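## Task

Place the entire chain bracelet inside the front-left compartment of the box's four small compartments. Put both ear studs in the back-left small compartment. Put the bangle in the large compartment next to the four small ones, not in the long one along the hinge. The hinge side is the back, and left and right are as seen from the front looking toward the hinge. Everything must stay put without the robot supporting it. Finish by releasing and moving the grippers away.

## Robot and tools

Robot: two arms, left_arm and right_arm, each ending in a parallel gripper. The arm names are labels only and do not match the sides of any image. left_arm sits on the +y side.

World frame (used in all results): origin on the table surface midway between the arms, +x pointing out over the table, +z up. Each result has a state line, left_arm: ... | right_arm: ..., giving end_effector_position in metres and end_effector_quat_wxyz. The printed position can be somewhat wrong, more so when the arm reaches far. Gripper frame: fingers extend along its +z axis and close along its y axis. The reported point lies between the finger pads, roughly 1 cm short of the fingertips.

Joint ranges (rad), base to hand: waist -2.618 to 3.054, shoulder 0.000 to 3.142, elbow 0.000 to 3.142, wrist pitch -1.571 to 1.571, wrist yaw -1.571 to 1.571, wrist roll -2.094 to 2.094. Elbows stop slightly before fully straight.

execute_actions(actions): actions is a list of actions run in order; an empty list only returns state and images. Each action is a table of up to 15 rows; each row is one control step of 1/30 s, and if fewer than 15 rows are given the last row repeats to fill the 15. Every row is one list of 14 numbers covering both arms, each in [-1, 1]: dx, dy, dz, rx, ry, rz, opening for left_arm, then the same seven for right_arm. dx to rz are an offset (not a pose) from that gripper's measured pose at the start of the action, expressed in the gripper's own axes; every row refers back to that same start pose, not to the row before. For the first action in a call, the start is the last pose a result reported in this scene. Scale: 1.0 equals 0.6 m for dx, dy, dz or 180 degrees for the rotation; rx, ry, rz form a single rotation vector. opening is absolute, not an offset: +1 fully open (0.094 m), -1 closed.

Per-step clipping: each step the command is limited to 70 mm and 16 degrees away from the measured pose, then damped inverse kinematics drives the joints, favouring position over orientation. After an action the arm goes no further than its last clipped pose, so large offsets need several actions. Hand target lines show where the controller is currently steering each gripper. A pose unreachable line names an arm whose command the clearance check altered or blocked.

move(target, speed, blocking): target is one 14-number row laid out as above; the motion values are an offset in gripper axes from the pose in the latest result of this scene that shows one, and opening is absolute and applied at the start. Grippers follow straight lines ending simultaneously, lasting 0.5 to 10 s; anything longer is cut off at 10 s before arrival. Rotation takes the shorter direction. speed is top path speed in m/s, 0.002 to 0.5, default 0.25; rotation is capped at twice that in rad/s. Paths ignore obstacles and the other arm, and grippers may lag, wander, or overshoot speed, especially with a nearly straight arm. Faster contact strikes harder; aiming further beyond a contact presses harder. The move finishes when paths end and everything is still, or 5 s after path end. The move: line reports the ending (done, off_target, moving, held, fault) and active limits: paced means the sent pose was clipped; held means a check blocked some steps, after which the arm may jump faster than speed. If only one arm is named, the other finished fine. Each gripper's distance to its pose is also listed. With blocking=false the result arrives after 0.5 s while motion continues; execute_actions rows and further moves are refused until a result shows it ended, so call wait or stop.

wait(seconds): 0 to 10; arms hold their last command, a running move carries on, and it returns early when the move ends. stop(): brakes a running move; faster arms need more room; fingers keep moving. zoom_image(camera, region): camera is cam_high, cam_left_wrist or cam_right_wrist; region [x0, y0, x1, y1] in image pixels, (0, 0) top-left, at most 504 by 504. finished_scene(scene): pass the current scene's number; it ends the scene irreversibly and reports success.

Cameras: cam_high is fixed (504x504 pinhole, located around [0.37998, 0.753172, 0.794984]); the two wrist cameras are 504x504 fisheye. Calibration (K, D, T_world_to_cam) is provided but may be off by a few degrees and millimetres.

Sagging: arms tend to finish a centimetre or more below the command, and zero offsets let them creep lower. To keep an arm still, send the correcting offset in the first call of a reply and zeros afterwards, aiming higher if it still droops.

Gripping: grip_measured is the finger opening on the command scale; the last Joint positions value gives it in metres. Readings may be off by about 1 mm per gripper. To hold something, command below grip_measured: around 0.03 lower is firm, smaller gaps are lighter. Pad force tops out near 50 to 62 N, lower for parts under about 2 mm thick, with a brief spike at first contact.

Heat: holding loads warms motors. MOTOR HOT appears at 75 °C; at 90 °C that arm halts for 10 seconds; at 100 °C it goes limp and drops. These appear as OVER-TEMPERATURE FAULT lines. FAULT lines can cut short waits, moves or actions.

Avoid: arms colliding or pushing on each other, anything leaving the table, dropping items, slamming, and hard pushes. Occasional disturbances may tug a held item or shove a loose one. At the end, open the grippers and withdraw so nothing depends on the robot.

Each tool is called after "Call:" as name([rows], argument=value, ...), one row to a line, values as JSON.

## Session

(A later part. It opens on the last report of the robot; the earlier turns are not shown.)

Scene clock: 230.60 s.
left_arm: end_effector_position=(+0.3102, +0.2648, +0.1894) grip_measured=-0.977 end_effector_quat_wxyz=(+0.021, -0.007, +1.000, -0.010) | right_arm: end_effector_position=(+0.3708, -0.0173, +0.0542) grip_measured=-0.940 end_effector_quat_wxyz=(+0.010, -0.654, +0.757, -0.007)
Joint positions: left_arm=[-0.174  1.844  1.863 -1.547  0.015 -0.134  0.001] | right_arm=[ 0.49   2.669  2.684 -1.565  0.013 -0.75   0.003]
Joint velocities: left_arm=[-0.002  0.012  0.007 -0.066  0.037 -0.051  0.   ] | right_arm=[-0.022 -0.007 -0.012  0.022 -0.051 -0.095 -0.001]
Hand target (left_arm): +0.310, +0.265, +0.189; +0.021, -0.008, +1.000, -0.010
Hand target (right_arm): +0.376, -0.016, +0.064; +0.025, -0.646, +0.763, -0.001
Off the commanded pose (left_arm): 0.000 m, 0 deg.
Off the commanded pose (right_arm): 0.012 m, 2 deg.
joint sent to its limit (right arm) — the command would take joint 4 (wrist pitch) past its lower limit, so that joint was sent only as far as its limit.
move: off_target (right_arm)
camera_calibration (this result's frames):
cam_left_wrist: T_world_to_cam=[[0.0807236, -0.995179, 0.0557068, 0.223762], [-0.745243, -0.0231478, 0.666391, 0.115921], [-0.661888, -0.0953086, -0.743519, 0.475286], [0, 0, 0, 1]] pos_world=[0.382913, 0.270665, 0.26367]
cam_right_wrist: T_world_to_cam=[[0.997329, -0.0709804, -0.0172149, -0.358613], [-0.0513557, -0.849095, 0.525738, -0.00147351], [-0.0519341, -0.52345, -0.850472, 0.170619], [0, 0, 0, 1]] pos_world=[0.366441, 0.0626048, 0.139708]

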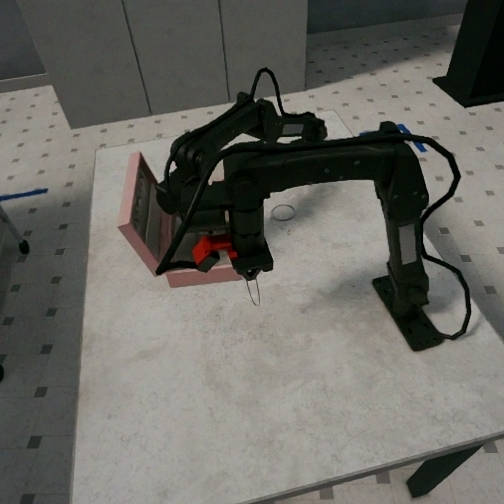

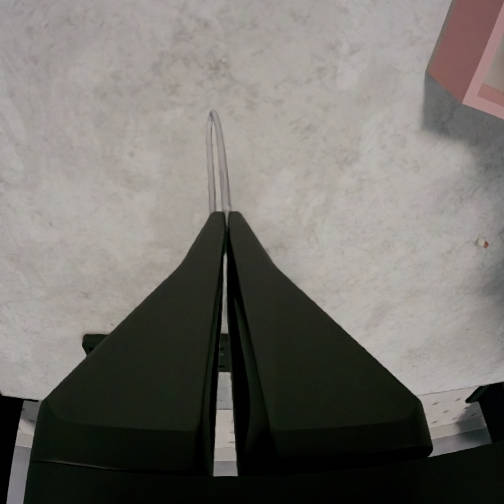

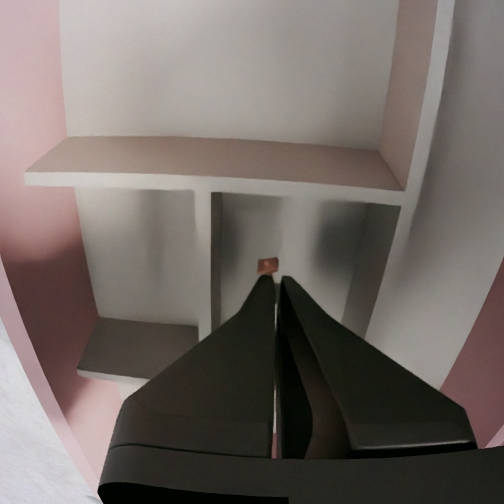

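Call:
move(target=[0,0,0,0,0,0,-0.995,0.0,-0.017,0.024,0,0,0.0,-0.95], speed=0.02)

Scene clock: 238.13 s.
left_arm: end_effector_position=(+0.3102, +0.2648, +0.1894) grip_measured=-0.977 end_effector_quat_wxyz=(+0.021, -0.007, +1.000, -0.010) | right_arm: end_effector_position=(+0.3685, -0.0191, +0.0314) grip_measured=-0.940 end_effector_quat_wxyz=(-0.012, -0.656, +0.755, -0.006)
Joint positions: left_arm=[-0.174  1.844  1.863 -1.547  0.015 -0.134  0.001] | right_arm=[ 0.49   2.717  2.685 -1.564  0.013 -0.755  0.003]
Joint velocities: left_arm=[-0.022 -0.002 -0.012  0.007 -0.007  0.051  0.001] | right_arm=[ 0.002  0.007  0.061  0.022  0.037 -0.007 -0.001]
Hand target (left_arm): +0.310, +0.265, +0.189; +0.021, -0.007, +1.000, -0.010
Hand target (right_arm): +0.381, -0.019, +0.040; +0.011, -0.654, +0.757, -0.007
Off the commanded pose (left_arm): 0.000 m, 0 deg.
Off the commanded pose (right_arm): 0.015 m, 3 deg.
move: off_target (right_arm)
camera_calibration (this result's frames):
cam_left_wrist: T_world_to_cam=[[0.0807236, -0.995179, 0.0557068, 0.223762], [-0.745243, -0.0231478, 0.666391, 0.115921], [-0.661888, -0.0953086, -0.743519, 0.475286], [0, 0, 0, 1]] pos_world=[0.382913, 0.270665, 0.26367]
cam_right_wrist: T_world_to_cam=[[0.996497, -0.0669754, -0.0500896, -0.35545], [-0.0283936, -0.834264, 0.550634, -0.000144095], [-0.0786669, -0.547282, -0.833243, 0.15907], [0, 0, 0, 1]] pos_world=[0.366715, 0.0631298, 0.114819]

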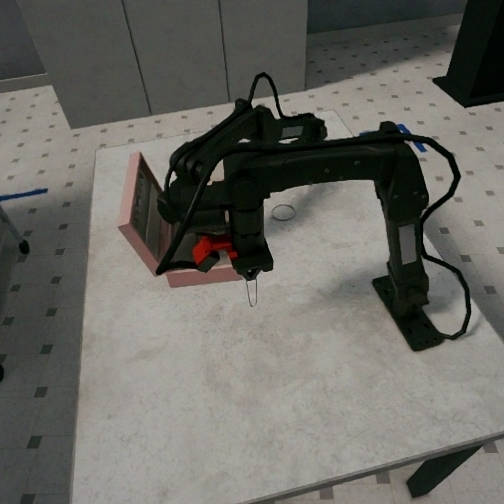

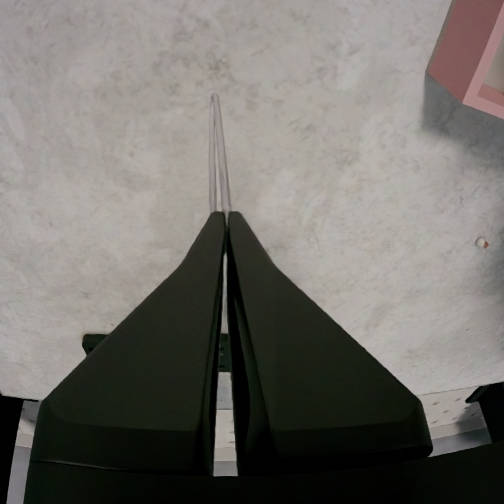

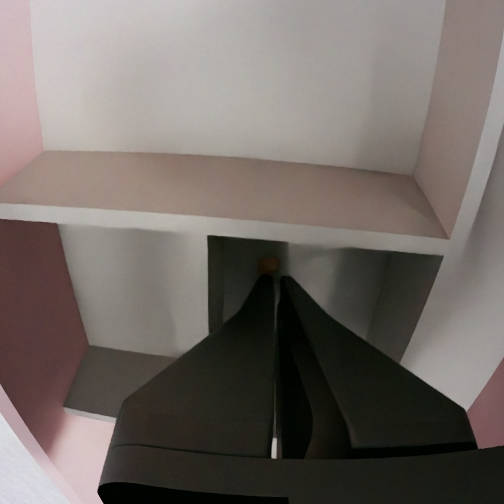

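Call:
execute_actions([
  [[0,0,0,0,0,0,-0.995,0,-0.02,-0.01,0,0,0,-0.93],[0,0,0,0,0,0,-0.995,0,-0.02,-0.01,0,0,0,-0.92],[0,0,0,0,0,0,-0.995,0,-0.02,-0.01,0,0,0,-0.91],[0,0,0,0,0,0,-0.995,0,-0.02,-0.01,0,0,0,-0.90],[0,0,0,0,0,0,-0.995,0,-0.02,-0.01,0,0,0,-0.89],[0,0,0,0,0,0,-0.995,0,-0.02,-0.01,0,0,0,-0.88],[0,0,0,0,0,0,-0.995,0,-0.02,-0.01,0,0,0,-0.87],[0,0,0,0,0,0,-0.995,0,-0.02,-0.01,0,0,0,-0.86],[0,0,0,0,0,0,-0.995,0,-0.02,-0.01,0,0,0,-0.85],[0,0,0,0,0,0,-0.995,0,-0.02,-0.01,0,0,0,-0.84],[0,0,0,0,0,0,-0.995,0,-0.02,-0.01,0,0,0,-0.83],[0,0,0,0,0,0,-0.995,0,-0.02,-0.01,0,0,0,-0.82]],
])

Call:
move(target=[0,0,0,0,0,0,-0.995,0.0,-0.01,-0.15,0,0,0.0,-0.82], speed=0.08)

Scene clock: 251.83 s.
left_arm: end_effector_position=(+0.3102, +0.2648, +0.1894) grip_measured=-0.977 end_effector_quat_wxyz=(+0.021, -0.007, +1.000, -0.010) | right_arm: end_effector_position=(+0.3741, -0.0193, +0.0306) grip_measured=-0.822 end_effector_quat_wxyz=(-0.006, -0.655, +0.755, -0.006)
Joint positions: left_arm=[-0.174  1.844  1.863 -1.547  0.015 -0.134  0.001] | right_arm=[ 0.483  2.734  2.717 -1.565  0.013 -0.762  0.008]
Joint velocities: left_arm=[-0.007 -0.002 -0.007  0.022 -0.022  0.051 -0.001] | right_arm=[ 0.022  0.022  0.002 -0.037  0.022 -0.022 -0.   ]
Hand target (left_arm): +0.310, +0.265, +0.189; +0.021, -0.007, +1.000, -0.010
Hand target (right_arm): +0.380, -0.021, +0.037; +0.004, -0.655, +0.755, -0.007
Off the commanded pose (left_arm): 0.000 m, 0 deg.
Off the commanded pose (right_arm): 0.009 m, 1 deg.
joint sent to its limit (right arm) — the command would take joint 4 (wrist pitch) past its lower limit, so that joint was sent only as far as its limit.
camera_calibration (this result's frames):
cam_left_wrist: T_world_to_cam=[[0.0807236, -0.995179, 0.0557068, 0.223762], [-0.745243, -0.0231478, 0.666391, 0.115921], [-0.661888, -0.0953086, -0.743519, 0.475286], [0, 0, 0, 1]] pos_world=[0.382913, 0.270665, 0.26367]
cam_right_wrist: T_world_to_cam=[[0.996925, -0.0669892, -0.0406546, -0.361587], [-0.0341909, -0.838688, 0.543538, 0.00262981], [-0.0705077, -0.540477, -0.838399, 0.155978], [0, 0, 0, 1]] pos_world=[0.371563, 0.0622856, 0.114642]

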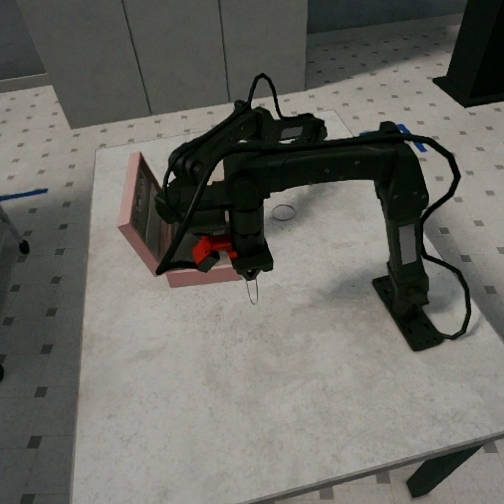

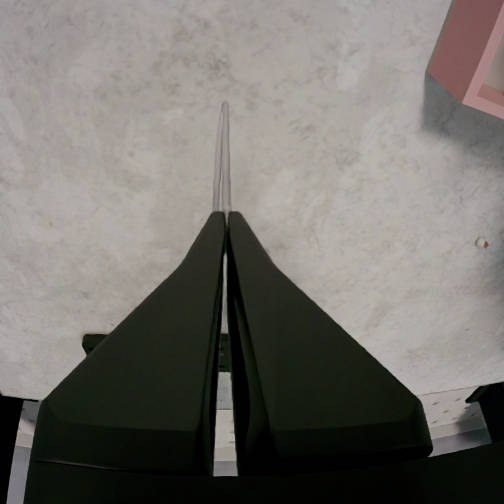

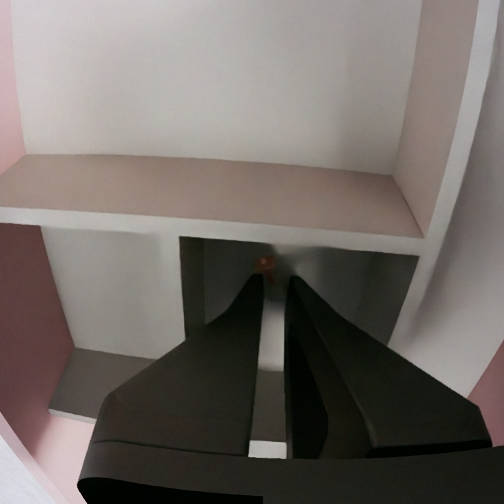

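Scene clock: 253.30 s.
left_arm: end_effector_position=(+0.3102, +0.2648, +0.1894) grip_measured=-0.977 end_effector_quat_wxyz=(+0.021, -0.007, +1.000, -0.010) | right_arm: end_effector_position=(+0.3804, -0.0144, +0.1141) grip_measured=-0.822 end_effector_quat_wxyz=(+0.079, -0.653, +0.753, -0.010)
Joint positions: left_arm=[-0.174  1.844  1.863 -1.547  0.015 -0.134  0.001] | right_arm=[ 0.483  2.564  2.717 -1.565  0.013 -0.762  0.008]
Joint velocities: left_arm=[-0.017 -0.002 -0.017  0.022 -0.066  0.007 -0.   ] | right_arm=[-0.002 -0.007 -0.012 -0.037 -0.022  0.051 -0.001]
Hand target (left_arm): +0.310, +0.265, +0.189; +0.021, -0.007, +1.000, -0.010
Hand target (right_arm): +0.380, -0.019, +0.120; +0.080, -0.653, +0.753, -0.010
Off the commanded pose (left_arm): 0.000 m, 0 deg.
Off the commanded pose (right_arm): 0.008 m, 10 deg.
joint sent to its limit (right arm) — the command would take joint 4 (wrist pitch) past its lower limit, so that joint was sent only as far as its limit.
move: off_target (right_arm)
camera_calibration (this result's frames):
cam_left_wrist: T_world_to_cam=[[0.0807236, -0.995179, 0.0557068, 0.223762], [-0.745243, -0.0231478, 0.666391, 0.115921], [-0.661888, -0.0953086, -0.743519, 0.475286], [0, 0, 0, 1]] pos_world=[0.382913, 0.270665, 0.26367]
cam_right_wrist: T_world_to_cam=[[0.993925, -0.0693549, 0.0854604, -0.377347], [-0.100267, -0.890788, 0.44322, -0.00257919], [0.0453876, -0.449096, -0.89233, 0.192424], [0, 0, 0, 1]] pos_world=[0.366062, 0.0579487, 0.205097]

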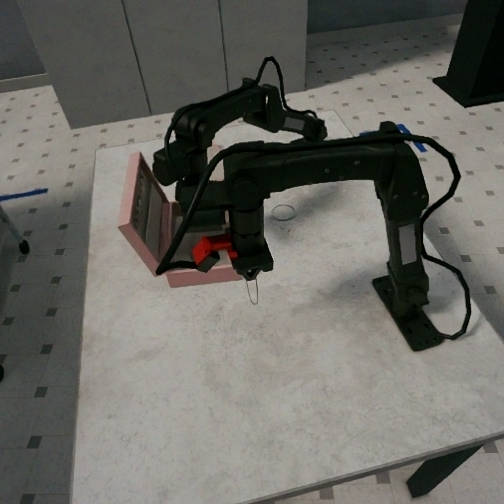

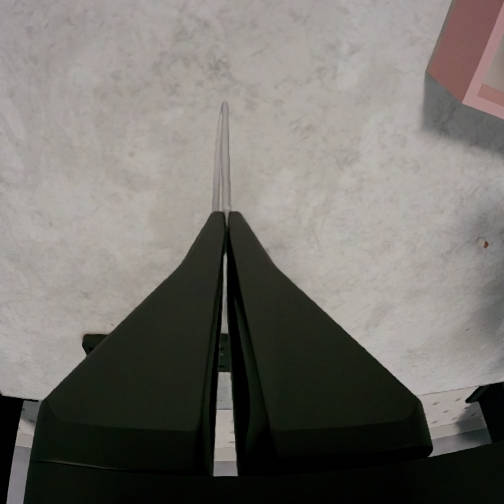

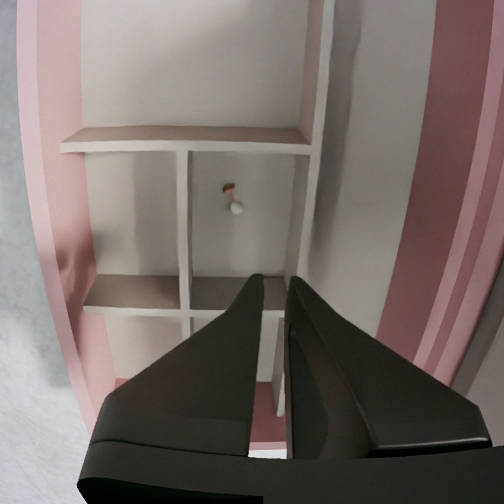

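Call:
move(target=[0,0,0,0,0,0,-0.995,0.0167,0.385,0.026,-0.036,0.036,0.037,-0.66], speed=0.2)

Scene clock: 293.03 s.
left_arm: end_effector_position=(+0.3102, +0.2648, +0.1894) grip_measured=-0.977 end_effector_quat_wxyz=(+0.021, -0.007, +1.000, -0.010) | right_arm: end_effector_position=(+0.1549, +0.0081, +0.0682) grip_measured=-0.662 end_effector_quat_wxyz=(-0.008, -0.615, +0.788, -0.006)
Joint positions: left_arm=[-0.174  1.844  1.863 -1.547  0.015 -0.134  0.001] | right_arm=[ 0.901  2.038  1.648 -1.199  0.004 -0.24   0.016]
Joint velocities: left_arm=[-0.002 -0.007 -0.007 -0.007 -0.022  0.037 -0.001] | right_arm=[ 0.002 -0.022  0.002 -0.022 -0.037  0.066 -0.   ]
Hand target (left_arm): +0.310, +0.265, +0.189; +0.021, -0.007, +1.000, -0.010
Hand target (right_arm): +0.154, +0.009, +0.073; -0.000, -0.610, +0.792, +0.003
Off the commanded pose (left_arm): 0.000 m, 0 deg.
Off the commanded pose (right_arm): 0.004 m, 1 deg.
move: done
camera_calibration (this result's frames):
cam_left_wrist: T_world_to_cam=[[0.0807236, -0.995179, 0.0557068, 0.223762], [-0.745243, -0.0231478, 0.666391, 0.115921], [-0.661888, -0.0953086, -0.743519, 0.475286], [0, 0, 0, 1]] pos_world=[0.382913, 0.270665, 0.26367]
cam_right_wrist: T_world_to_cam=[[0.984429, -0.170386, -0.043224, -0.136742], [-0.119673, -0.82973, 0.545185, 0.0108114], [-0.128756, -0.531523, -0.837201, 0.195689], [0, 0, 0, 1]] pos_world=[0.161102, 0.0896848, 0.152026]

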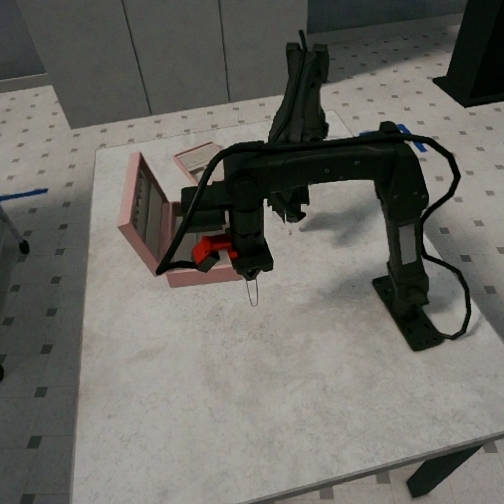

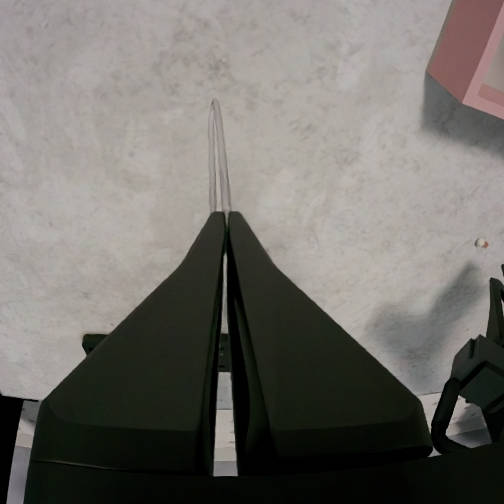

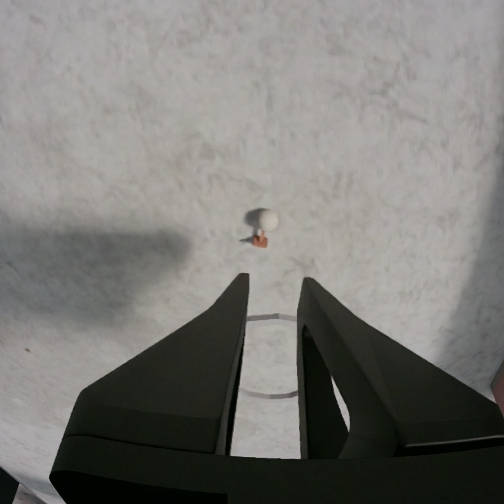

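Call:
move(target=[0,0,0,0,0,0,-0.995,0.002,0.008,0.058,0,0,0.085,-0.62], speed=0.07)

Scene clock: 305.83 s.
left_arm: end_effector_position=(+0.3102, +0.2648, +0.1894) grip_measured=-0.977 end_effector_quat_wxyz=(+0.021, -0.007, +1.000, -0.010) | right_arm: end_effector_position=(+0.1540, +0.0063, +0.0380) grip_measured=-0.622 end_effector_quat_wxyz=(-0.006, -0.505, +0.863, -0.006)
Joint positions: left_arm=[-0.174  1.844  1.863 -1.547  0.015 -0.134  0.001] | right_arm=[ 0.901  2.052  1.546 -1.081  0.004  0.027  0.018]
Joint velocities: left_arm=[ 0.002 -0.007  0.002 -0.051  0.051 -0.051  0.   ] | right_arm=[-0.002 -0.012  0.002 -0.037 -0.007  0.066 -0.002]
Hand target (left_arm): +0.310, +0.265, +0.189; +0.021, -0.007, +1.000, -0.010
Hand target (right_arm): +0.150, +0.007, +0.033; -0.007, -0.505, +0.863, -0.006
Off the commanded pose (left_arm): 0.000 m, 0 deg.
Off the commanded pose (right_arm): 0.006 m, 0 deg.
move: done
camera_calibration (this result's frames):
cam_left_wrist: T_world_to_cam=[[0.0807236, -0.995179, 0.0557068, 0.223762], [-0.745243, -0.0231478, 0.666391, 0.115921], [-0.661888, -0.0953086, -0.743519, 0.475286], [0, 0, 0, 1]] pos_world=[0.382913, 0.270665, 0.26367]
cam_right_wrist: T_world_to_cam=[[0.905005, -0.423703, -0.0379645, -0.123785], [-0.337358, -0.769204, 0.542692, 0.0588883], [-0.259143, -0.478331, -0.839073, 0.189155], [0, 0, 0, 1]] pos_world=[0.180911, 0.0833279, 0.122057]

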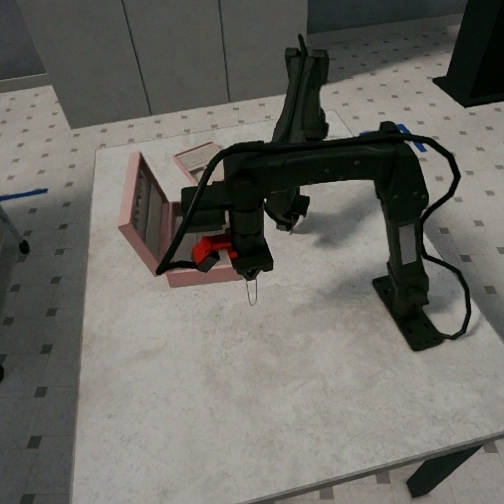

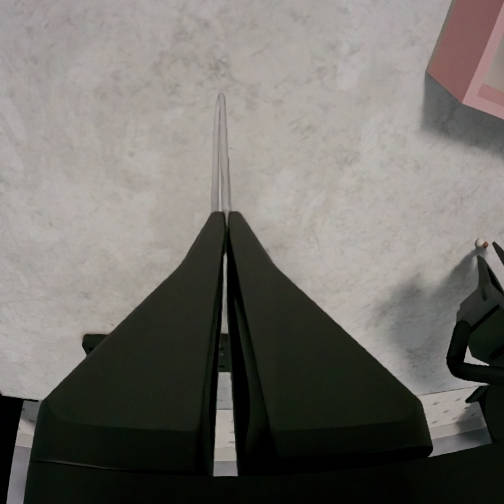

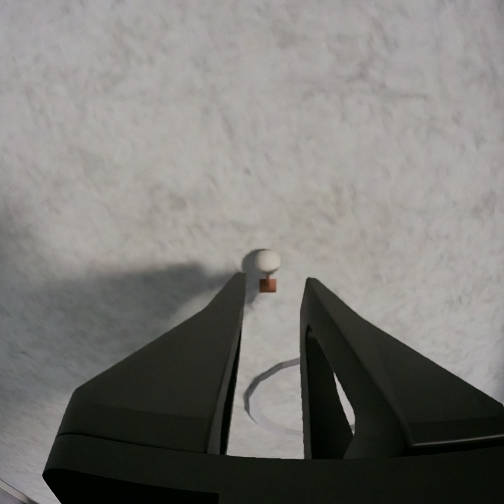

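Call:
move(target=[0,0,0,0,0,0,-0.995,0.0,0.014,0.034,0,0,0.0,-0.62], speed=0.025)

Call:
zoom_image(camera="cam_right_wrist", region=[210,230,350,370])

Scene clock: 314.10 s.
left_arm: end_effector_position=(+0.3102, +0.2648, +0.1894) grip_measured=-0.977 end_effector_quat_wxyz=(+0.021, -0.007, +1.000, -0.010) | right_arm: end_effector_position=(+0.1503, +0.0090, +0.0221) grip_measured=-0.622 end_effector_quat_wxyz=(-0.005, -0.505, +0.863, -0.005)
Joint positions: left_arm=[-0.174  1.844  1.863 -1.547  0.015 -0.134  0.001] | right_arm=[ 0.913  2.071  1.509 -1.023  0.004  0.039  0.018]
Joint velocities: left_arm=[-0.002 -0.012  0.007 -0.11  -0.051 -0.081 -0.001] | right_arm=[-0.002 -0.007  0.012  0.037 -0.051  0.007 -0.001]
Hand target (left_arm): +0.310, +0.265, +0.189; +0.021, -0.007, +1.000, -0.010
Hand target (right_arm): +0.146, +0.010, +0.018; -0.006, -0.505, +0.863, -0.006
Off the commanded pose (left_arm): 0.000 m, 0 deg.
Off the commanded pose (right_arm): 0.006 m, 0 deg.
move: done
camera_calibration (this result's frames):
cam_left_wrist: T_world_to_cam=[[0.0807236, -0.995179, 0.0557068, 0.223762], [-0.745243, -0.0231478, 0.666391, 0.115921], [-0.661888, -0.0953086, -0.743519, 0.475286], [0, 0, 0, 1]] pos_world=[0.382913, 0.270665, 0.26367]
cam_right_wrist: T_world_to_cam=[[0.904878, -0.423997, -0.0377161, -0.119895], [-0.338132, -0.769785, 0.541385, 0.0685272], [-0.258579, -0.477134, -0.839929, 0.176074], [0, 0, 0, 1]] pos_world=[0.177191, 0.0859266, 0.106268]

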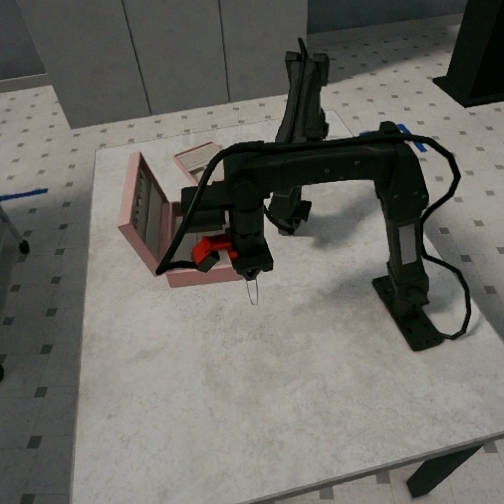

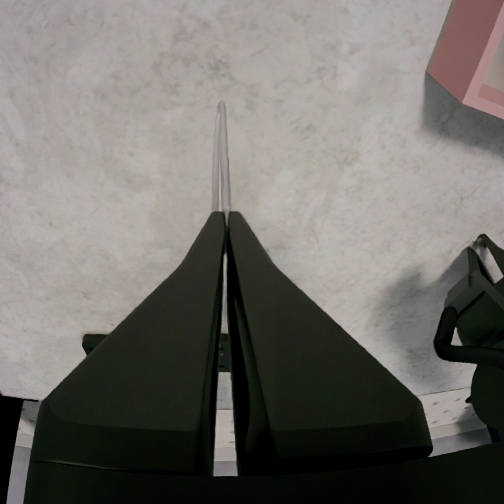

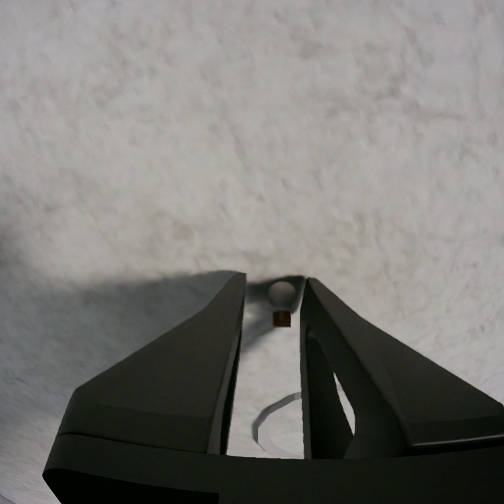

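Region (210, 230, 350, 370) of cam_right_wrist's 504x504 image, scaled by 3.600, with more detail than that image has.

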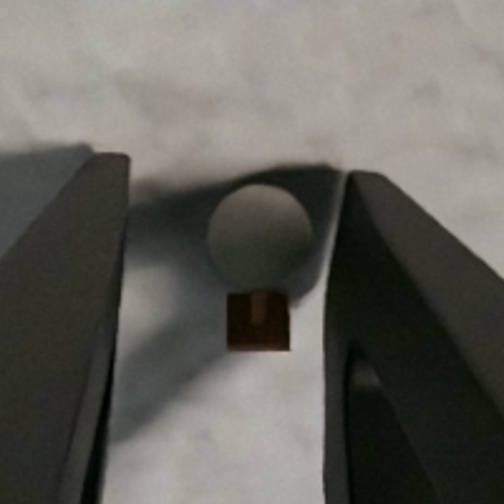

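Call:
execute_actions([
  [[0,0,0,0,0,0,-0.995,0,0,0.008,0,0,0,-0.64],[0,0,0,0,0,0,-0.995,0,0,0.009,0,0,0,-0.66],[0,0,0,0,0,0,-0.995,0,0,0.010,0,0,0,-0.68],[0,0,0,0,0,0,-0.995,0,0,0.011,0,0,0,-0.70],[0,0,0,0,0,0,-0.995,0,0,0.012,0,0,0,-0.715],[0,0,0,0,0,0,-0.995,0,0,0.012,0,0,0,-0.73],[0,0,0,0,0,0,-0.995,0,0,0.012,0,0,0,-0.745],[0,0,0,0,0,0,-0.995,0,0,0.012,0,0,0,-0.76],[0,0,0,0,0,0,-0.995,0,0,0.012,0,0,0,-0.775],[0,0,0,0,0,0,-0.995,0,0,0.012,0,0,0,-0.79],[0,0,0,0,0,0,-0.995,0,0,0.012,0,0,0,-0.80],[0,0,0,0,0,0,-0.995,0,0,0.012,0,0,0,-0.81],[0,0,0,0,0,0,-0.995,0,0,0.012,0,0,0,-0.82],[0,0,0,0,0,0,-0.995,0,0,0.012,0,0,0,-0.83],[0,0,0,0,0,0,-0.995,0,0,0.012,0,0,0,-0.84]],
  [[0,0,0,0,0,0,-0.995,0,0,0,0,0,0,-0.85],[0,0,0,0,0,0,-0.995,0,0,0,0,0,0,-0.86],[0,0,0,0,0,0,-0.995,0,0,0,0,0,0,-0.87],[0,0,0,0,0,0,-0.995,0,0,0,0,0,0,-0.88],[0,0,0,0,0,0,-0.995,0,0,0,0,0,0,-0.885],[0,0,0,0,0,0,-0.995,0,0,0,0,0,0,-0.89],[0,0,0,0,0,0,-0.995,0,0,0,0,0,0,-0.895],[0,0,0,0,0,0,-0.995,0,0,0,0,0,0,-0.90],[0,0,0,0,0,0,-0.995,0,0,0,0,0,0,-0.905],[0,0,0,0,0,0,-0.995,0,0,0,0,0,0,-0.91]],
])

Call:
move(target=[0,0,0,0,0,0,-0.995,0.0,0.0,-0.155,0,0,0.0,-0.915], speed=0.1)

Scene clock: 330.90 s.
left_arm: end_effector_position=(+0.3102, +0.2648, +0.1894) grip_measured=-0.977 end_effector_quat_wxyz=(+0.021, -0.007, +1.000, -0.010) | right_arm: end_effector_position=(+0.1517, +0.0118, +0.0220) grip_measured=-0.898 end_effector_quat_wxyz=(+0.000, -0.505, +0.863, -0.002)
Joint positions: left_arm=[-0.174  1.844  1.863 -1.547  0.015 -0.134  0.001] | right_arm=[ 0.913  2.071  1.509 -1.01   0.004  0.04   0.005]
Joint velocities: left_arm=[-0.012  0.002 -0.007  0.051 -0.037 -0.007  0.   ] | right_arm=[-0.007 -0.012 -0.002  0.11  -0.051 -0.007  0.001]
Hand target (left_arm): +0.310, +0.265, +0.189; +0.021, -0.007, +1.000, -0.010
Hand target (right_arm): +0.152, +0.012, +0.022; +0.000, -0.505, +0.863, -0.002
Off the commanded pose (left_arm): 0.000 m, 0 deg.
Off the commanded pose (right_arm): 0.000 m, 0 deg.
camera_calibration (this result's frames):
cam_left_wrist: T_world_to_cam=[[0.0807236, -0.995179, 0.0557068, 0.223762], [-0.745243, -0.0231478, 0.666391, 0.115921], [-0.661888, -0.0953086, -0.743519, 0.475286], [0, 0, 0, 1]] pos_world=[0.382913, 0.270665, 0.26367]
cam_right_wrist: T_world_to_cam=[[0.904931, -0.423922, -0.037272, -0.120025], [-0.341504, -0.775663, 0.530775, 0.0719838], [-0.253918, -0.467587, -0.846693, 0.177077], [0, 0, 0, 1]] pos_world=[0.17816, 0.087753, 0.107249]

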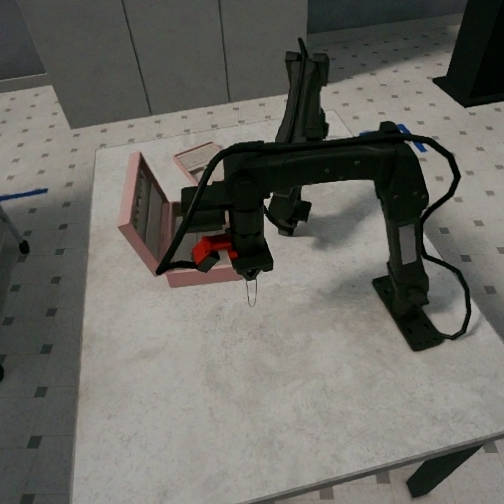

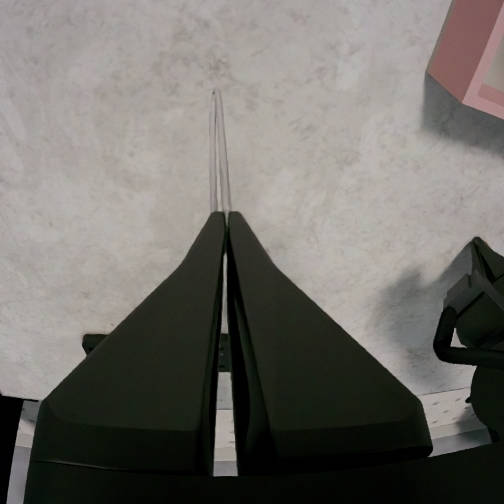

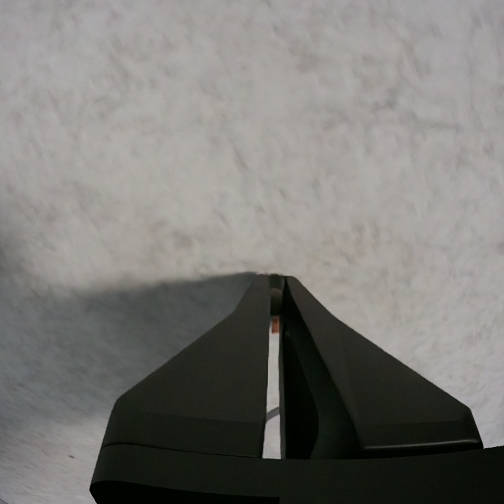

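Scene clock: 332.43 s.
left_arm: end_effector_position=(+0.3102, +0.2648, +0.1894) grip_measured=-0.977 end_effector_quat_wxyz=(+0.021, -0.007, +1.000, -0.010) | right_arm: end_effector_position=(+0.1497, +0.0078, +0.1020) grip_measured=-0.903 end_effector_quat_wxyz=(-0.014, -0.505, +0.863, -0.011)
Joint positions: left_arm=[-0.174  1.844  1.863 -1.547  0.015 -0.134  0.001] | right_arm=[ 0.913  2.032  1.773 -1.347  0.004  0.04   0.005]
Joint velocities: left_arm=[-0.002  0.007  0.002 -0.095 -0.022 -0.007  0.   ] | right_arm=[ 0.007  0.012 -0.002  0.007 -0.007 -0.081 -0.   ]
Hand target (left_arm): +0.310, +0.265, +0.189; +0.021, -0.007, +1.000, -0.010
Hand target (right_arm): +0.152, +0.011, +0.115; +0.000, -0.505, +0.863, -0.002
Off the commanded pose (left_arm): 0.000 m, 0 deg.
Off the commanded pose (right_arm): 0.014 m, 2 deg.
move: off_target (right_arm)
camera_calibration (this result's frames):
cam_left_wrist: T_world_to_cam=[[0.0807236, -0.995179, 0.0557068, 0.223762], [-0.745243, -0.0231478, 0.666391, 0.115921], [-0.661888, -0.0953086, -0.743519, 0.475286], [0, 0, 0, 1]] pos_world=[0.382913, 0.270665, 0.26367]
cam_right_wrist: T_world_to_cam=[[0.904352, -0.425053, -0.0384281, -0.11667], [-0.333168, -0.759381, 0.558873, 0.0214394], [-0.266733, -0.492615, -0.828362, 0.242654], [0, 0, 0, 1]] pos_world=[0.177378, 0.0862245, 0.18454]

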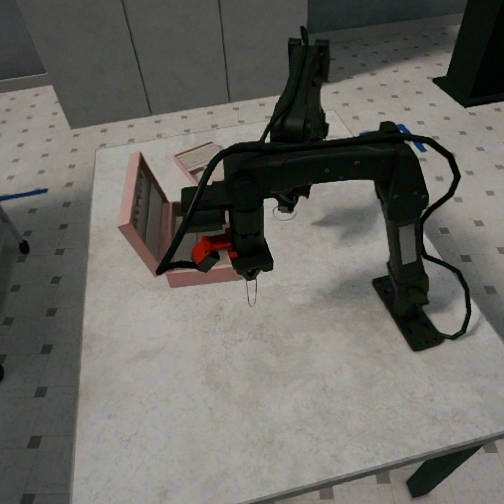

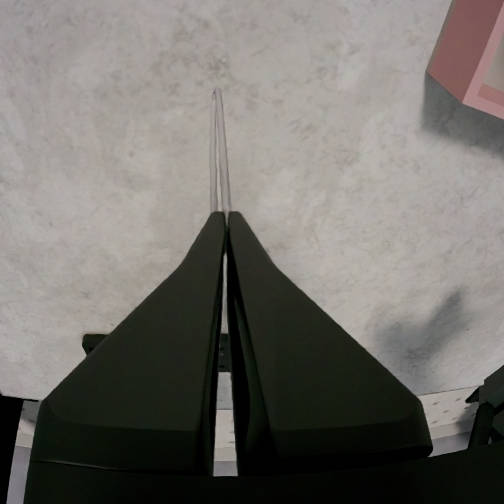

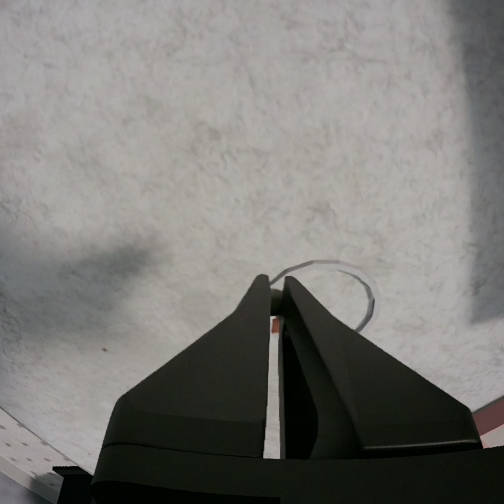

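Call:
move(target=[0,0,0,0,0,0,-0.995,-0.121,-0.374,-0.029,0,0,-0.118,-0.92], speed=0.15)

Scene clock: 342.47 s.
left_arm: end_effector_position=(+0.3102, +0.2648, +0.1894) grip_measured=-0.977 end_effector_quat_wxyz=(+0.021, -0.007, +1.000, -0.010) | right_arm: end_effector_position=(+0.3788, -0.0368, +0.1098) grip_measured=-0.907 end_effector_quat_wxyz=(+0.053, -0.650, +0.758, -0.014)
Joint positions: left_arm=[-0.174  1.844  1.863 -1.547  0.015 -0.134  0.001] | right_arm=[ 0.452  2.516  2.614 -1.561  0.021 -0.781  0.004]
Joint velocities: left_arm=[-0.007 -0.012  0.002 -0.037 -0.007  0.051  0.   ] | right_arm=[-0.002  0.002 -0.012  0.007  0.051  0.022  0.001]
Hand target (left_arm): +0.310, +0.265, +0.189; +0.021, -0.007, +1.000, -0.010
Hand target (right_arm): +0.381, -0.037, +0.116; +0.060, -0.654, +0.754, -0.019
Off the commanded pose (left_arm): 0.000 m, 0 deg.
Off the commanded pose (right_arm): 0.009 m, 8 deg.
joint sent to its limit (right arm) — the command would take joint 4 (wrist pitch) past its lower limit, so that joint was sent only as far as its limit.
move: off_target (right_arm)
camera_calibration (this result's frames):
cam_left_wrist: T_world_to_cam=[[0.0807236, -0.995179, 0.0557068, 0.223762], [-0.745243, -0.0231478, 0.666391, 0.115921], [-0.661888, -0.0953086, -0.743519, 0.475286], [0, 0, 0, 1]] pos_world=[0.382913, 0.270665, 0.26367]
cam_right_wrist: T_world_to_cam=[[0.995408, -0.0791901, 0.0537747, -0.374401], [-0.0953261, -0.871147, 0.48168, -0.0261843], [0.00870141, -0.484594, -0.874696, 0.189222], [0, 0, 0, 1]] pos_world=[0.368539, 0.0392365, 0.198257]

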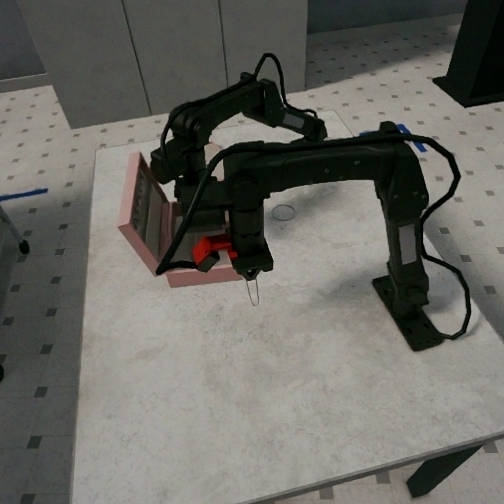

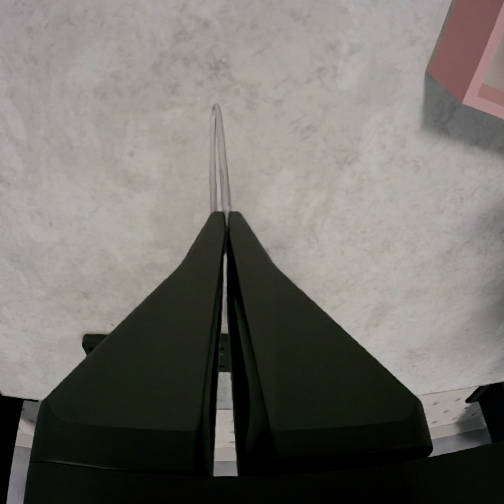

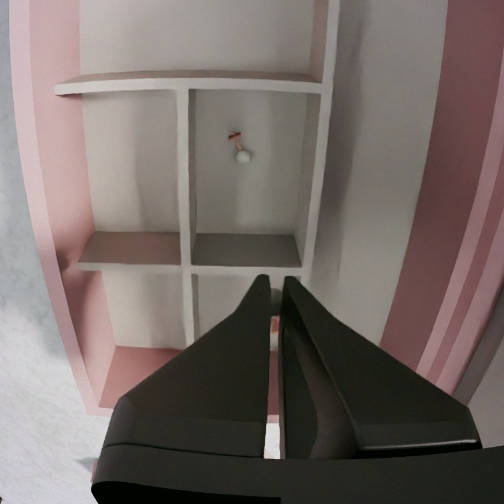

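Call:
execute_actions(actions=[])

Scene clock: 370.90 s.
left_arm: end_effector_position=(+0.3102, +0.2648, +0.1894) grip_measured=-0.977 end_effector_quat_wxyz=(+0.021, -0.007, +1.000, -0.010) | right_arm: end_effector_position=(+0.3788, -0.0368, +0.1098) grip_measured=-0.907 end_effector_quat_wxyz=(+0.053, -0.651, +0.757, -0.014)
Joint positions: left_arm=[-0.174  1.844  1.863 -1.547  0.015 -0.134  0.001] | right_arm=[ 0.452  2.516  2.614 -1.561  0.021 -0.784  0.004]
Joint velocities: left_arm=[ 0.002  0.002 -0.007  0.037 -0.051 -0.007  0.   ] | right_arm=[ 0.002  0.002  0.002 -0.007  0.051  0.007  0.001]
Hand target (left_arm): +0.310, +0.265, +0.189; +0.021, -0.007, +1.000, -0.010
Hand target (right_arm): +0.381, -0.037, +0.116; +0.060, -0.654, +0.754, -0.019
Off the commanded pose (left_arm): 0.000 m, 0 deg.
Off the commanded pose (right_arm): 0.009 m, 8 deg.
camera_calibration (this result's frames):
cam_left_wrist: T_world_to_cam=[[0.0807236, -0.995179, 0.0557068, 0.223762], [-0.745243, -0.0231478, 0.666391, 0.115921], [-0.661888, -0.0953086, -0.743519, 0.475286], [0, 0, 0, 1]] pos_world=[0.382913, 0.270665, 0.26367]
cam_right_wrist: T_world_to_cam=[[0.995636, -0.0761539, 0.0539408, -0.374394], [-0.0927523, -0.871287, 0.481929, -0.0271916], [0.0102972, -0.484829, -0.874549, 0.188592], [0, 0, 0, 1]] pos_world=[0.368296, 0.0392317, 0.198233]

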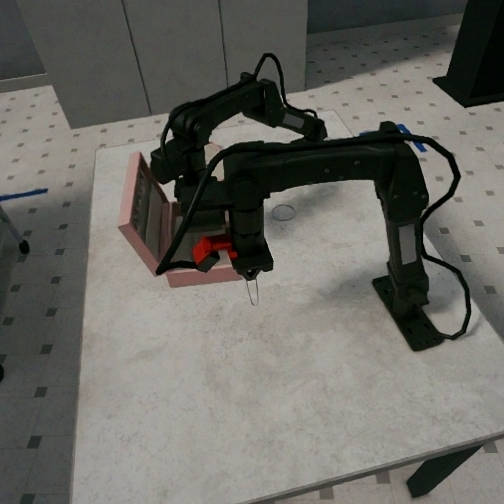

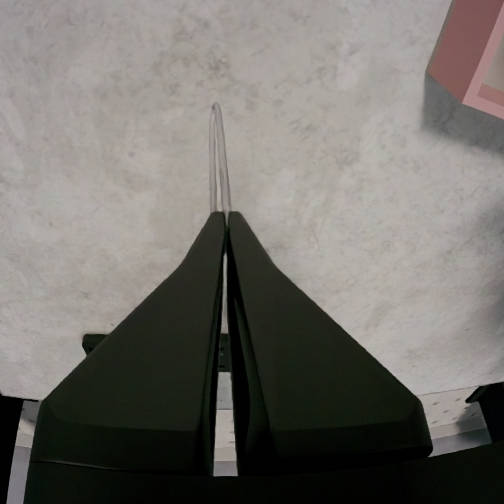

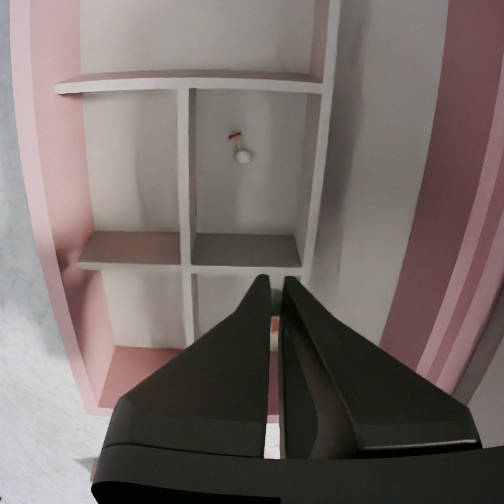

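Call:
move(target=[0,0,0,0,0,0,-0.995, 0.016,-0.008,0.085,-0.028,0.023,0,-0.92], speed=0.05)

Scene clock: 376.97 s.
left_arm: end_effector_position=(+0.3102, +0.2648, +0.1894) grip_measured=-0.977 end_effector_quat_wxyz=(+0.021, -0.007, +1.000, -0.010) | right_arm: end_effector_position=(+0.3819, -0.0437, +0.0508) grip_measured=-0.907 end_effector_quat_wxyz=(-0.004, -0.652, +0.758, -0.010)
Joint positions: left_arm=[-0.174  1.844  1.863 -1.547  0.015 -0.134  0.001] | right_arm=[ 0.437  2.652  2.637 -1.563  0.021 -0.799  0.004]
Joint velocities: left_arm=[-0.002  0.007 -0.012  0.022  0.037 -0.007  0.   ] | right_arm=[-0.007  0.002 -0.002 -0.11  -0.007 -0.051 -0.   ]
Hand target (left_arm): +0.310, +0.265, +0.189; +0.021, -0.007, +1.000, -0.010
Hand target (right_arm): +0.387, -0.045, +0.059; +0.006, -0.652, +0.758, -0.007
Off the commanded pose (left_arm): 0.000 m, 0 deg.
Off the commanded pose (right_arm): 0.010 m, 1 deg.
joint sent to its limit (right arm) — the command would take joint 4 (wrist pitch) past its lower limit, so that joint was sent only as far as its limit.
move: done
camera_calibration (this result's frames):
cam_left_wrist: T_world_to_cam=[[0.0807236, -0.995179, 0.0557068, 0.223762], [-0.745243, -0.0231478, 0.666391, 0.115921], [-0.661888, -0.0953086, -0.743519, 0.475286], [0, 0, 0, 1]] pos_world=[0.382913, 0.270665, 0.26367]
cam_right_wrist: T_world_to_cam=[[0.996588, -0.075807, -0.0326297, -0.370778], [-0.0457248, -0.836293, 0.546374, -0.0241984], [-0.0687069, -0.543018, -0.836906, 0.159353], [0, 0, 0, 1]] pos_world=[0.379355, 0.0381871, 0.134486]

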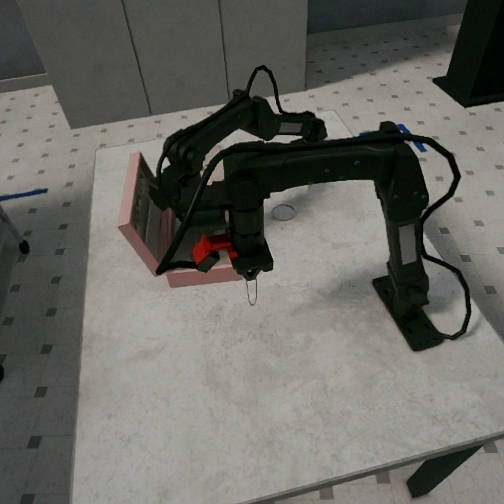

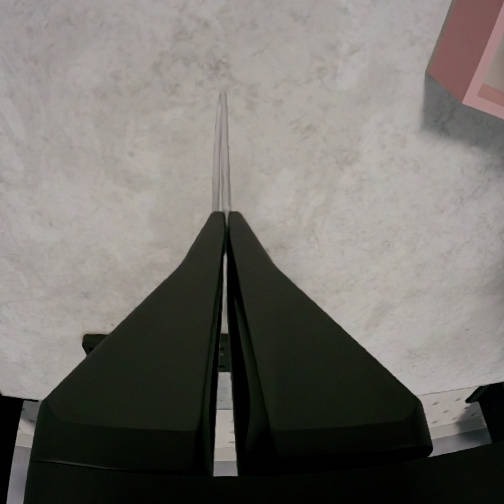

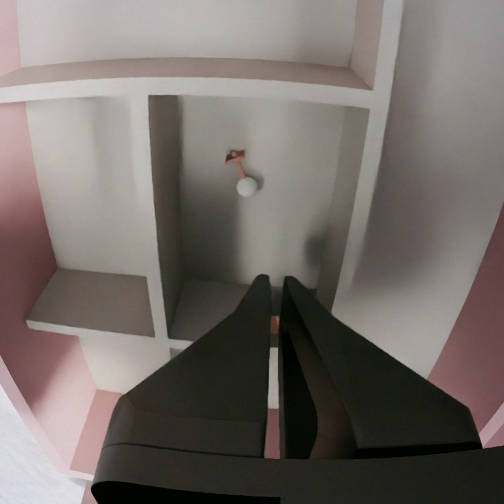

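Call:
move(target=[0,0,0,0,0,0,-0.995, -0.016,-0.008,0.005,0,0,0,-0.92], speed=0.03)

Scene clock: 391.87 s.
left_arm: end_effector_position=(+0.3102, +0.2648, +0.1894) grip_measured=-0.977 end_effector_quat_wxyz=(+0.021, -0.007, +1.000, -0.010) | right_arm: end_effector_position=(+0.3872, -0.0399, +0.0418) grip_measured=-0.907 end_effector_quat_wxyz=(-0.001, -0.652, +0.758, -0.010)
Joint positions: left_arm=[-0.174  1.844  1.863 -1.547  0.015 -0.134  0.001] | right_arm=[ 0.437  2.697  2.689 -1.563  0.021 -0.799  0.004]
Joint velocities: left_arm=[-0.012 -0.007 -0.002 -0.022 -0.095 -0.007 -0.   ] | right_arm=[-0.002  0.002  0.007 -0.007 -0.066 -0.095 -0.001]
Hand target (left_arm): +0.310, +0.265, +0.189; +0.021, -0.007, +1.000, -0.010
Hand target (right_arm): +0.387, -0.035, +0.047; +0.007, -0.652, +0.758, -0.011
Off the commanded pose (left_arm): 0.000 m, 0 deg.
Off the commanded pose (right_arm): 0.008 m, 0 deg.
joint sent to its limit (right arm) — the command would take joint 4 (wrist pitch) past its lower limit, so that joint was sent only as far as its limit.
move: done
camera_calibration (this result's frames):
cam_left_wrist: T_world_to_cam=[[0.0807236, -0.995179, 0.0557068, 0.223762], [-0.745243, -0.0231478, 0.666391, 0.115921], [-0.661888, -0.0953086, -0.743519, 0.475286], [0, 0, 0, 1]] pos_world=[0.382913, 0.270665, 0.26367]
cam_right_wrist: T_world_to_cam=[[0.996767, -0.0753192, -0.0279625, -0.376309], [-0.0481033, -0.838247, 0.543165, -0.0148727], [-0.0643502, -0.540064, -0.83916, 0.152758], [0, 0, 0, 1]] pos_world=[0.384207, 0.0416887, 0.125744]

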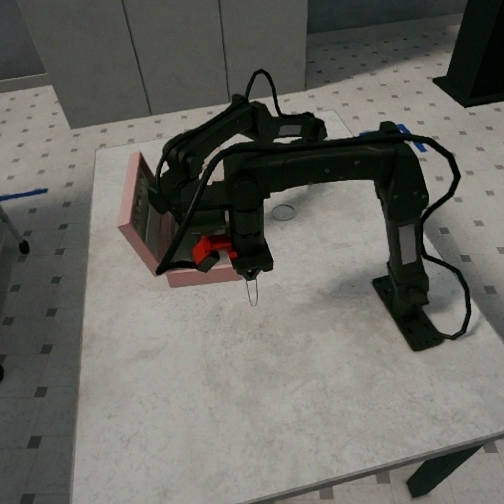

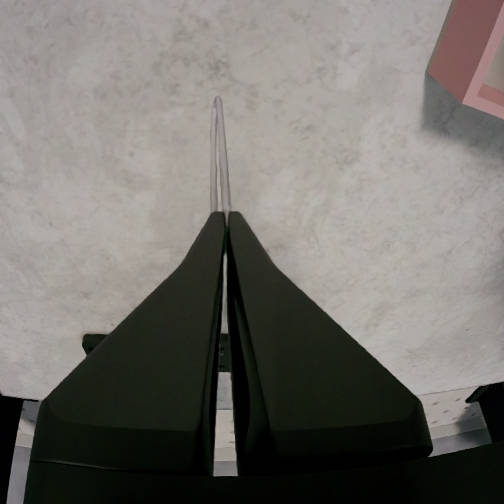

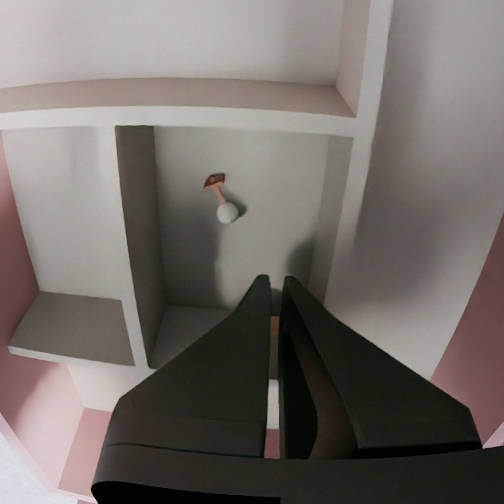

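Call:
move(target=[0,0,0,0,0,0,-0.995, -0.018,0.016,-0.012,0,0,0,-0.92], speed=0.03)

Scene clock: 398.10 s.
left_arm: end_effector_position=(+0.3102, +0.2648, +0.1894) grip_measured=-0.977 end_effector_quat_wxyz=(+0.021, -0.007, +1.000, -0.010) | right_arm: end_effector_position=(+0.3807, -0.0311, +0.0418) grip_measured=-0.907 end_effector_quat_wxyz=(-0.001, -0.653, +0.757, -0.010)
Joint positions: left_arm=[-0.174  1.844  1.863 -1.547  0.015 -0.134  0.001] | right_arm=[ 0.459  2.697  2.689 -1.563  0.021 -0.78   0.004]
Joint velocities: left_arm=[-0.007 -0.012 -0.012  0.022 -0.037 -0.037  0.001] | right_arm=[ 0.007 -0.017  0.012 -0.051 -0.022  0.022  0.   ]
Hand target (left_arm): +0.310, +0.265, +0.189; +0.021, -0.007, +1.000, -0.010
Hand target (right_arm): +0.379, -0.028, +0.049; +0.004, -0.652, +0.758, -0.010
Off the commanded pose (left_arm): 0.000 m, 0 deg.
Off the commanded pose (right_arm): 0.008 m, 0 deg.
joint sent to its limit (right arm) — the command would take joint 4 (wrist pitch) past its lower limit, so that joint was sent only as far as its limit.
move: done
camera_calibration (this result's frames):
cam_left_wrist: T_world_to_cam=[[0.0807236, -0.995179, 0.0557068, 0.223762], [-0.745243, -0.0231478, 0.666391, 0.115921], [-0.661888, -0.0953086, -0.743519, 0.475286], [0, 0, 0, 1]] pos_world=[0.382913, 0.270665, 0.26367]
cam_right_wrist: T_world_to_cam=[[0.997002, -0.0722667, -0.0276591, -0.36924], [-0.0457155, -0.83851, 0.542964, -0.00866376], [-0.0624307, -0.540072, -0.8393, 0.156404], [0, 0, 0, 1]] pos_world=[0.377501, 0.050521, 0.125761]

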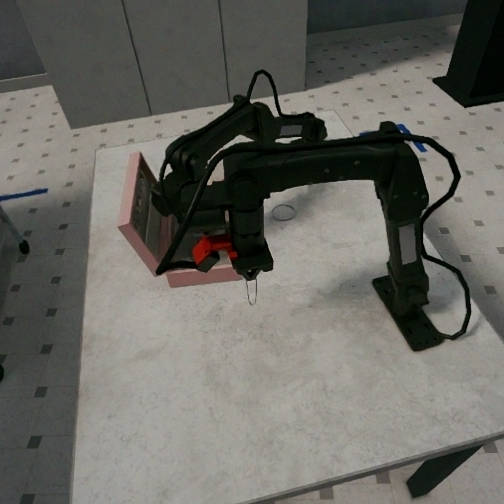

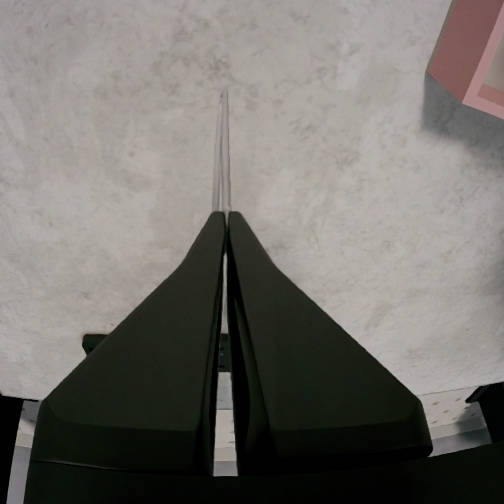

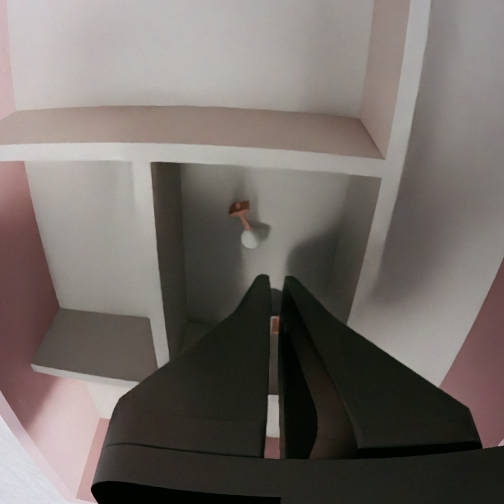

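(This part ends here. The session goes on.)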